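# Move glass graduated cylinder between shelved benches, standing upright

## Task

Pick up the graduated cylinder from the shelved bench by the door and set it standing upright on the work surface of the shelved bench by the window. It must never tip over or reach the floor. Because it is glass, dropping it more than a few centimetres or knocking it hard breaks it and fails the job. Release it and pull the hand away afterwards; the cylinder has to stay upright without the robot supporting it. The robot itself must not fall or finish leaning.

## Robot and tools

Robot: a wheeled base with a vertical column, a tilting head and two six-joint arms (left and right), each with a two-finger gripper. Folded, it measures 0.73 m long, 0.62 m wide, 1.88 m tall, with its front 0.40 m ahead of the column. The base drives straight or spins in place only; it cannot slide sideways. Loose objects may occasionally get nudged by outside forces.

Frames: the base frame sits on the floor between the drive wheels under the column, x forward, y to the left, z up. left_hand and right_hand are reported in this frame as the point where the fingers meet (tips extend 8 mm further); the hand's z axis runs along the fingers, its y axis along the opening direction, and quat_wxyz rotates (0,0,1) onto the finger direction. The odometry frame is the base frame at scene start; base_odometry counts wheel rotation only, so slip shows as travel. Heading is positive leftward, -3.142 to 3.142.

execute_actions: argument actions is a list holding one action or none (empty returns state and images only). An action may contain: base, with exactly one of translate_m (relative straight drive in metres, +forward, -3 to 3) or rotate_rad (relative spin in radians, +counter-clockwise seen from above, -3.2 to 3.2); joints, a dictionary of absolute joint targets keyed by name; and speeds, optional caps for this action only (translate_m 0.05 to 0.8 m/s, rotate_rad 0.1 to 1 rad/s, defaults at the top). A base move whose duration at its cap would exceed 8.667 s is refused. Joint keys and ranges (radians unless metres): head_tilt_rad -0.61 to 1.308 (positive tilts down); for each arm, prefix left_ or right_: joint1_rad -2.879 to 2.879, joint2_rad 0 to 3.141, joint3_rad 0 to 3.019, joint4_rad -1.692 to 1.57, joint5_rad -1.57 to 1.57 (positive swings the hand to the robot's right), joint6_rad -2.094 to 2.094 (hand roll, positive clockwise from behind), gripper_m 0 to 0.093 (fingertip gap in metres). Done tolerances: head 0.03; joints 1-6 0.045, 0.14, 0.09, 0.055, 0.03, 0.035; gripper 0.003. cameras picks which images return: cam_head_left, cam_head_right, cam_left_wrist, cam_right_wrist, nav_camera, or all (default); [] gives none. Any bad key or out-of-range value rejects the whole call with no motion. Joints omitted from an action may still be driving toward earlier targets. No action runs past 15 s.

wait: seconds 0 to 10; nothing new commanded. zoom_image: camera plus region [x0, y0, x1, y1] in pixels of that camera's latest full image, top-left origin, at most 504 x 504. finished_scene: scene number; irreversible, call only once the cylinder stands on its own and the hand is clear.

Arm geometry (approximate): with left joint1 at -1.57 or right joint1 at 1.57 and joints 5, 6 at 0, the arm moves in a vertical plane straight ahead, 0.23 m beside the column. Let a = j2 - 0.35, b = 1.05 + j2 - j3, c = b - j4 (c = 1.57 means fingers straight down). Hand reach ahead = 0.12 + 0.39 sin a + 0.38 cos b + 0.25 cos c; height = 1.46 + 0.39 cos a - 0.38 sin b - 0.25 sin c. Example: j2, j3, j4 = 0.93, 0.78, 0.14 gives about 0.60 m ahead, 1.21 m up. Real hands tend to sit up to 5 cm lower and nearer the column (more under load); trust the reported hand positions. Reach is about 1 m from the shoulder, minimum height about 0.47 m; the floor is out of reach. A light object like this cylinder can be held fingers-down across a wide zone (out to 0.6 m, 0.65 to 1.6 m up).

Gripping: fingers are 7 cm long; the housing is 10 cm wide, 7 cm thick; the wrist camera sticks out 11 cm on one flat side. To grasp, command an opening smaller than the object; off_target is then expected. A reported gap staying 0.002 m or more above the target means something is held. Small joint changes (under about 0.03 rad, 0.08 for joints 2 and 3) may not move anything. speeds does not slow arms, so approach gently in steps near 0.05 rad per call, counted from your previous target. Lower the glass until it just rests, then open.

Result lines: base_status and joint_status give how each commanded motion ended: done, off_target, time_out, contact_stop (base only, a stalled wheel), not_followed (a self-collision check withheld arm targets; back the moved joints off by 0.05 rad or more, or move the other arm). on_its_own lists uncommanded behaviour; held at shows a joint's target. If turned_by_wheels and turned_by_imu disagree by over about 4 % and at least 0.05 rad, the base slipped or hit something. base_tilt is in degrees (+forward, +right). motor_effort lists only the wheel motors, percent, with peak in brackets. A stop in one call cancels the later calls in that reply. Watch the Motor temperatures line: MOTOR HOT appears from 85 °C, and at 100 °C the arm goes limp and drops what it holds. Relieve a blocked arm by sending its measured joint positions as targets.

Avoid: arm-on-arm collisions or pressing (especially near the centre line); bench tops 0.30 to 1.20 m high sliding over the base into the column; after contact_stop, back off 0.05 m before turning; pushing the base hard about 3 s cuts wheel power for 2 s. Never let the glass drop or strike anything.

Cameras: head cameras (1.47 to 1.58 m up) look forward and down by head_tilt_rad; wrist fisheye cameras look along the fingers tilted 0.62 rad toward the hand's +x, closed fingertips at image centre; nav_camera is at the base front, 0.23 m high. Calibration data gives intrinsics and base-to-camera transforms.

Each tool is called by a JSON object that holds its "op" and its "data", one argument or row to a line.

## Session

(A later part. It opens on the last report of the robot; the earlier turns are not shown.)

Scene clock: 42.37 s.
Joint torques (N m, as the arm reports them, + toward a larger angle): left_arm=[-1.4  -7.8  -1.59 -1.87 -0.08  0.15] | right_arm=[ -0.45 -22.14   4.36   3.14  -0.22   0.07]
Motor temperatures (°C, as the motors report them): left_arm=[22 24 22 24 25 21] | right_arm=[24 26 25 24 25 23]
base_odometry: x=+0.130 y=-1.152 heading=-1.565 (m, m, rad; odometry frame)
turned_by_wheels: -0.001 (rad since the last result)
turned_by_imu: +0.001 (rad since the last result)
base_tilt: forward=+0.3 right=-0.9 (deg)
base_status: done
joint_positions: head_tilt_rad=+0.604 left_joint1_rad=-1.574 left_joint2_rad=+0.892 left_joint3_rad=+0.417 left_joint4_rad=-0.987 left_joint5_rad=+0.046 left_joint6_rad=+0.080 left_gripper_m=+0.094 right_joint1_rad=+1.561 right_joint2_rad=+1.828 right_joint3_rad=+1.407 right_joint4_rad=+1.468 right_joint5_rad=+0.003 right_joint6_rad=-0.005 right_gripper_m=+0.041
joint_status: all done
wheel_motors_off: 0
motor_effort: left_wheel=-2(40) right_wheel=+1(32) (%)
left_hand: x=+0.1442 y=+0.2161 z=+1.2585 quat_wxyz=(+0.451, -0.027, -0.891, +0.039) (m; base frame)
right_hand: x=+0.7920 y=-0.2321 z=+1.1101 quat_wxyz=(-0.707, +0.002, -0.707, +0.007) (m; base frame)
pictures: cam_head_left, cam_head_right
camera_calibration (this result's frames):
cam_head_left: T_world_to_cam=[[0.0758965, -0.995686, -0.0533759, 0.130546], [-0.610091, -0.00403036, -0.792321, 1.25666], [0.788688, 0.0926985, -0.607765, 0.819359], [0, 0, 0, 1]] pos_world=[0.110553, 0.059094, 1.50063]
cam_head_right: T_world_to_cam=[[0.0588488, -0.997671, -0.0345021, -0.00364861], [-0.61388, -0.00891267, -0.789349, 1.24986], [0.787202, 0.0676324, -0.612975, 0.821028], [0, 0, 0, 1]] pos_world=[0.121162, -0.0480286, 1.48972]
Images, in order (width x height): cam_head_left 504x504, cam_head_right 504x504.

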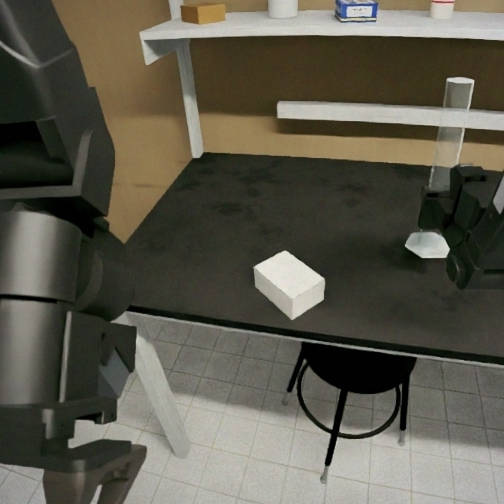

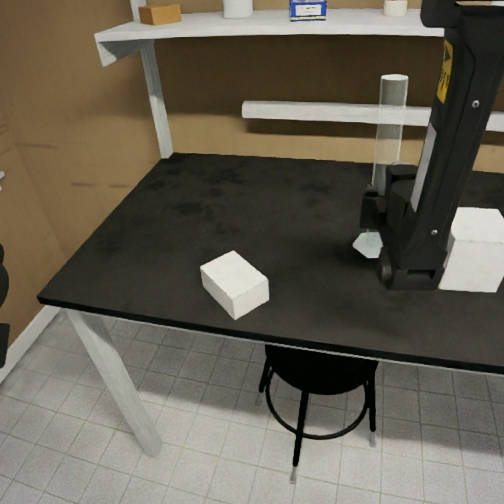

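{"op": "execute_actions", "data": {
  "actions": [
    {"joints":{"right_joint2_rad":1.95,"right_joint3_rad":1.57,"right_joint4_rad":1.5}}
  ],
  "cameras": ["cam_head_left"]
}}

Scene clock: 43.90 s.
Joint torques (N m, as the arm reports them, + toward a larger angle): left_arm=[-1.81 -9.07 -1.6  -1.87 -0.14  0.19] | right_arm=[ -0.44 -21.18   4.57   3.12  -0.23   0.07]
Motor temperatures (°C, as the motors report them): left_arm=[22 24 22 24 25 21] | right_arm=[24 26 25 24 25 23]
base_odometry: x=+0.130 y=-1.152 heading=-1.565 (m, m, rad; odometry frame)
turned_by_wheels: +0.000 (rad since the last result)
turned_by_imu: +0.000 (rad since the last result)
base_tilt: forward=+0.3 right=-0.9 (deg)
base_status: not commanded
joint_positions: head_tilt_rad=+0.604 left_joint1_rad=-1.574 left_joint2_rad=+0.892 left_joint3_rad=+0.417 left_joint4_rad=-0.987 left_joint5_rad=+0.046 left_joint6_rad=+0.080 left_gripper_m=+0.094 right_joint1_rad=+1.561 right_joint2_rad=+1.964 right_joint3_rad=+1.556 right_joint4_rad=+1.469 right_joint5_rad=+0.003 right_joint6_rad=-0.005 right_gripper_m=+0.041
joint_status: all done
wheel_motors_off: 0
motor_effort: left_wheel=-2(2) right_wheel=+1(2) (%)
left_hand: x=+0.1442 y=+0.2161 z=+1.2585 quat_wxyz=(+0.451, -0.027, -0.891, +0.039) (m; base frame)
right_hand: x=+0.7983 y=-0.2325 z=+1.0620 quat_wxyz=(-0.712, +0.002, -0.702, +0.007) (m; base frame)
pictures: cam_head_left
camera_calibration (this result's frames):
cam_head_left: T_world_to_cam=[[0.0758965, -0.995686, -0.0533759, 0.130546], [-0.610091, -0.00403036, -0.792321, 1.25666], [0.788688, 0.0926985, -0.607765, 0.819359], [0, 0, 0, 1]] pos_world=[0.110553, 0.059094, 1.50063]
Images, in order (width x height): cam_head_left 504x504.

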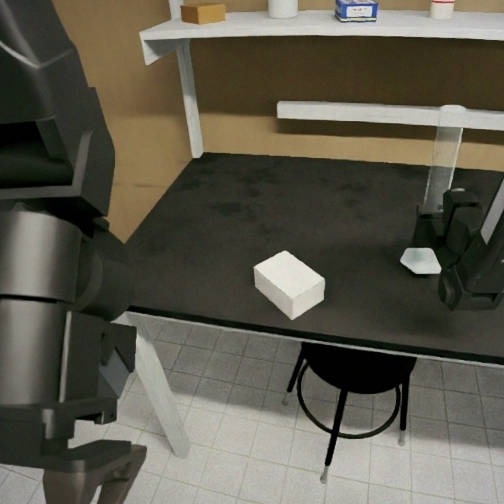

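{"op": "execute_actions", "data": {
  "actions": [
    {"joints":{"right_joint2_rad":2.02,"right_joint3_rad":1.63,"right_joint4_rad":1.5}}
  ],
  "cameras": ["cam_head_left"]
}}

Scene clock: 45.03 s.
Joint torques (N m, as the arm reports them, + toward a larger angle): left_arm=[-1.65 -7.89 -1.78 -2.   -0.13  0.12] | right_arm=[ -0.36 -20.06   4.67   3.15  -0.22   0.06]
Motor temperatures (°C, as the motors report them): left_arm=[22 24 22 24 25 21] | right_arm=[24 26 25 24 25 23]
base_odometry: x=+0.130 y=-1.152 heading=-1.565 (m, m, rad; odometry frame)
turned_by_wheels: +0.000 (rad since the last result)
turned_by_imu: +0.000 (rad since the last result)
base_tilt: forward=+0.3 right=-0.9 (deg)
base_status: not commanded
joint_positions: head_tilt_rad=+0.604 left_joint1_rad=-1.574 left_joint2_rad=+0.892 left_joint3_rad=+0.417 left_joint4_rad=-0.987 left_joint5_rad=+0.046 left_joint6_rad=+0.080 left_gripper_m=+0.094 right_joint1_rad=+1.561 right_joint2_rad=+2.022 right_joint3_rad=+1.615 right_joint4_rad=+1.469 right_joint5_rad=+0.003 right_joint6_rad=-0.005 right_gripper_m=+0.041
joint_status: all done
wheel_motors_off: 0
motor_effort: left_wheel=-2(2) right_wheel=+1(2) (%)
left_hand: x=+0.1442 y=+0.2161 z=+1.2585 quat_wxyz=(+0.451, -0.027, -0.891, +0.039) (m; base frame)
right_hand: x=+0.7967 y=-0.2327 z=+1.0397 quat_wxyz=(-0.712, +0.002, -0.702, +0.007) (m; base frame)
pictures: cam_head_left
camera_calibration (this result's frames):
cam_head_left: T_world_to_cam=[[0.0758965, -0.995686, -0.0533759, 0.130546], [-0.610091, -0.00403036, -0.792321, 1.25666], [0.788688, 0.0926985, -0.607765, 0.819359], [0, 0, 0, 1]] pos_world=[0.110553, 0.059094, 1.50063]
Images, in order (width x height): cam_head_left 504x504.

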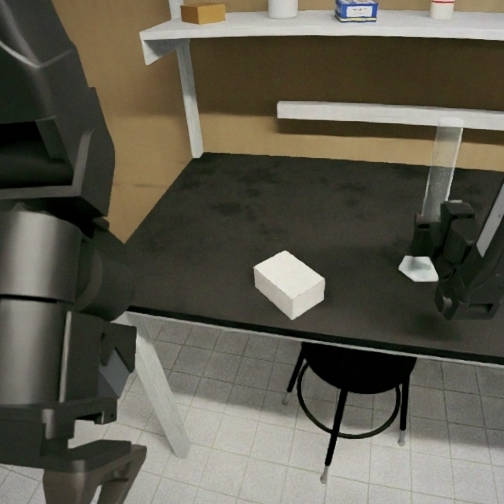

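{"op": "execute_actions", "data": {
  "actions": [
    {"joints":{"right_joint2_rad":2.09,"right_joint3_rad":1.69,"right_joint4_rad":1.5}}
  ],
  "cameras": ["cam_head_left"]
}}

Scene clock: 45.87 s.
Joint torques (N m, as the arm reports them, + toward a larger angle): left_arm=[-1.77 -7.53 -1.55 -1.8  -0.08  0.14] | right_arm=[ -0.52 -17.5    4.7    2.45  -0.23  -0.03]
Motor temperatures (°C, as the motors report them): left_arm=[22 24 22 24 25 21] | right_arm=[24 26 25 24 25 23]
base_odometry: x=+0.130 y=-1.152 heading=-1.565 (m, m, rad; odometry frame)
turned_by_wheels: +0.000 (rad since the last result)
turned_by_imu: +0.000 (rad since the last result)
base_tilt: forward=+0.3 right=-0.9 (deg)
base_status: not commanded
joint_positions: head_tilt_rad=+0.604 left_joint1_rad=-1.574 left_joint2_rad=+0.892 left_joint3_rad=+0.417 left_joint4_rad=-0.987 left_joint5_rad=+0.046 left_joint6_rad=+0.080 left_gripper_m=+0.094 right_joint1_rad=+1.561 right_joint2_rad=+2.060 right_joint3_rad=+1.677 right_joint4_rad=+1.487 right_joint5_rad=+0.003 right_joint6_rad=+0.002 right_gripper_m=+0.041
joint_status: all done
wheel_motors_off: 0
motor_effort: left_wheel=-2(2) right_wheel=+2(2) (%)
left_hand: x=+0.1442 y=+0.2161 z=+1.2585 quat_wxyz=(+0.451, -0.027, -0.891, +0.039) (m; base frame)
right_hand: x=+0.8038 y=-0.2328 z=+1.0369 quat_wxyz=(-0.727, +0.000, -0.687, +0.005) (m; base frame)
pictures: cam_head_left
camera_calibration (this result's frames):
cam_head_left: T_world_to_cam=[[0.0758965, -0.995686, -0.0533759, 0.130546], [-0.610091, -0.00403036, -0.792321, 1.25666], [0.788688, 0.0926985, -0.607765, 0.819359], [0, 0, 0, 1]] pos_world=[0.110553, 0.059094, 1.50063]
Images, in order (width x height): cam_head_left 504x504.

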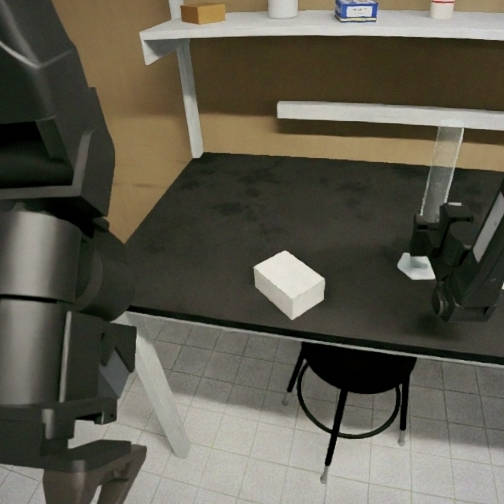

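Contact made. Release and back away.

{"op": "execute_actions", "data": {
  "actions": [
    {"joints":{"right_gripper_m":0.093,"right_joint2_rad":2.04,"right_joint3_rad":1.65}}
  ],
  "cameras": []
}}

{"op": "execute_actions", "data": {
  "actions": [
    {"base":{"translate_m":-0.5},"speeds":{"translate_m":0.4}}
  ],
  "cameras": ["cam_head_left"]
}}

{"op": "finished_scene", "data": {
  "scene": 1
}}

Scene clock: 46.97 s.
Joint torques (N m, as the arm reports them, + toward a larger angle): left_arm=[-2.24 -8.26 -1.4  -1.97 -0.1   0.17] | right_arm=[ -0.45 -20.87   3.19   2.45  -0.22  -0.03]
Motor temperatures (°C, as the motors report them): left_arm=[22 24 22 24 25 21] | right_arm=[24 26 25 24 25 23]
base_odometry: x=+0.130 y=-1.152 heading=-1.565 (m, m, rad; odometry frame)
turned_by_wheels: +0.000 (rad since the last result)
turned_by_imu: +0.000 (rad since the last result)
base_tilt: forward=+0.3 right=-0.9 (deg)
base_status: not commanded
joint_positions: head_tilt_rad=+0.604 left_joint1_rad=-1.574 left_joint2_rad=+0.892 left_joint3_rad=+0.417 left_joint4_rad=-0.987 left_joint5_rad=+0.046 left_joint6_rad=+0.080 left_gripper_m=+0.094 right_joint1_rad=+1.561 right_joint2_rad=+2.053 right_joint3_rad=+1.653 right_joint4_rad=+1.488 right_joint5_rad=+0.003 right_joint6_rad=+0.003 right_gripper_m=+0.093
joint_status: all done
wheel_motors_off: 0
motor_effort: left_wheel=-2(2) right_wheel=+2(2) (%)
left_hand: x=+0.1442 y=+0.2161 z=+1.2585 quat_wxyz=(+0.451, -0.027, -0.891, +0.039) (m; base frame)
right_hand: x=+0.7981 y=-0.2328 z=+1.0349 quat_wxyz=(-0.721, -0.001, -0.693, +0.004) (m; base frame)
pictures: none
No camera images: the call's "cameras" was empty. Leave "cameras" out to get every camera's image.

Scene clock: 49.60 s.
Joint torques (N m, as the arm reports them, + toward a larger angle): left_arm=[-1.57 -8.95 -1.28 -1.76 -0.13  0.14] | right_arm=[ -0.51 -20.72   3.36   2.45  -0.23  -0.03]
Motor temperatures (°C, as the motors report them): left_arm=[22 24 22 24 25 21] | right_arm=[24 26 25 24 25 23]
base_odometry: x=+0.127 y=-0.652 heading=-1.566 (m, m, rad; odometry frame)
turned_by_wheels: -0.001 (rad since the last result)
turned_by_imu: -0.003 (rad since the last result)
base_tilt: forward=+0.3 right=-0.9 (deg)
base_status: done
joint_positions: head_tilt_rad=+0.604 left_joint1_rad=-1.574 left_joint2_rad=+0.892 left_joint3_rad=+0.416 left_joint4_rad=-0.987 left_joint5_rad=+0.046 left_joint6_rad=+0.080 left_gripper_m=+0.094 right_joint1_rad=+1.561 right_joint2_rad=+2.052 right_joint3_rad=+1.650 right_joint4_rad=+1.488 right_joint5_rad=+0.003 right_joint6_rad=+0.003 right_gripper_m=+0.093
joint_status: not commanded
wheel_motors_off: 0
motor_effort: left_wheel=-2(45) right_wheel=+2(43) (%)
left_hand: x=+0.1436 y=+0.2161 z=+1.2587 quat_wxyz=(+0.451, -0.026, -0.891, +0.039) (m; base frame)
right_hand: x=+0.7974 y=-0.2328 z=+1.0347 quat_wxyz=(-0.721, -0.001, -0.693, +0.004) (m; base frame)
pictures: cam_head_left
camera_calibration (this result's frames):
cam_head_left: T_world_to_cam=[[0.0758939, -0.995686, -0.0533795, 0.130552], [-0.61013, -0.00403036, -0.792291, 1.25662], [0.788658, 0.0926985, -0.607804, 0.819419], [0, 0, 0, 1]] pos_world=[0.110551, 0.059094, 1.50062]
Images, in order (width x height): cam_head_left 504x504.

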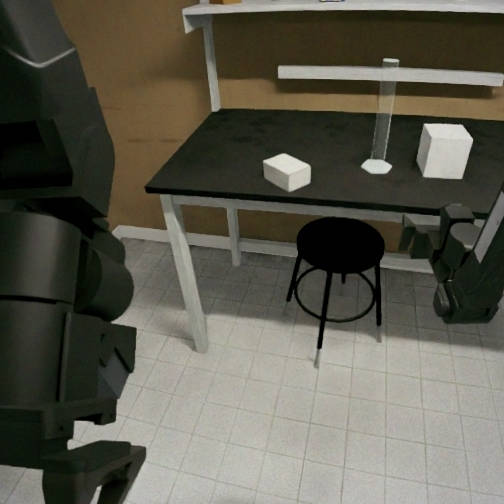

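The scene is finished: the task was done.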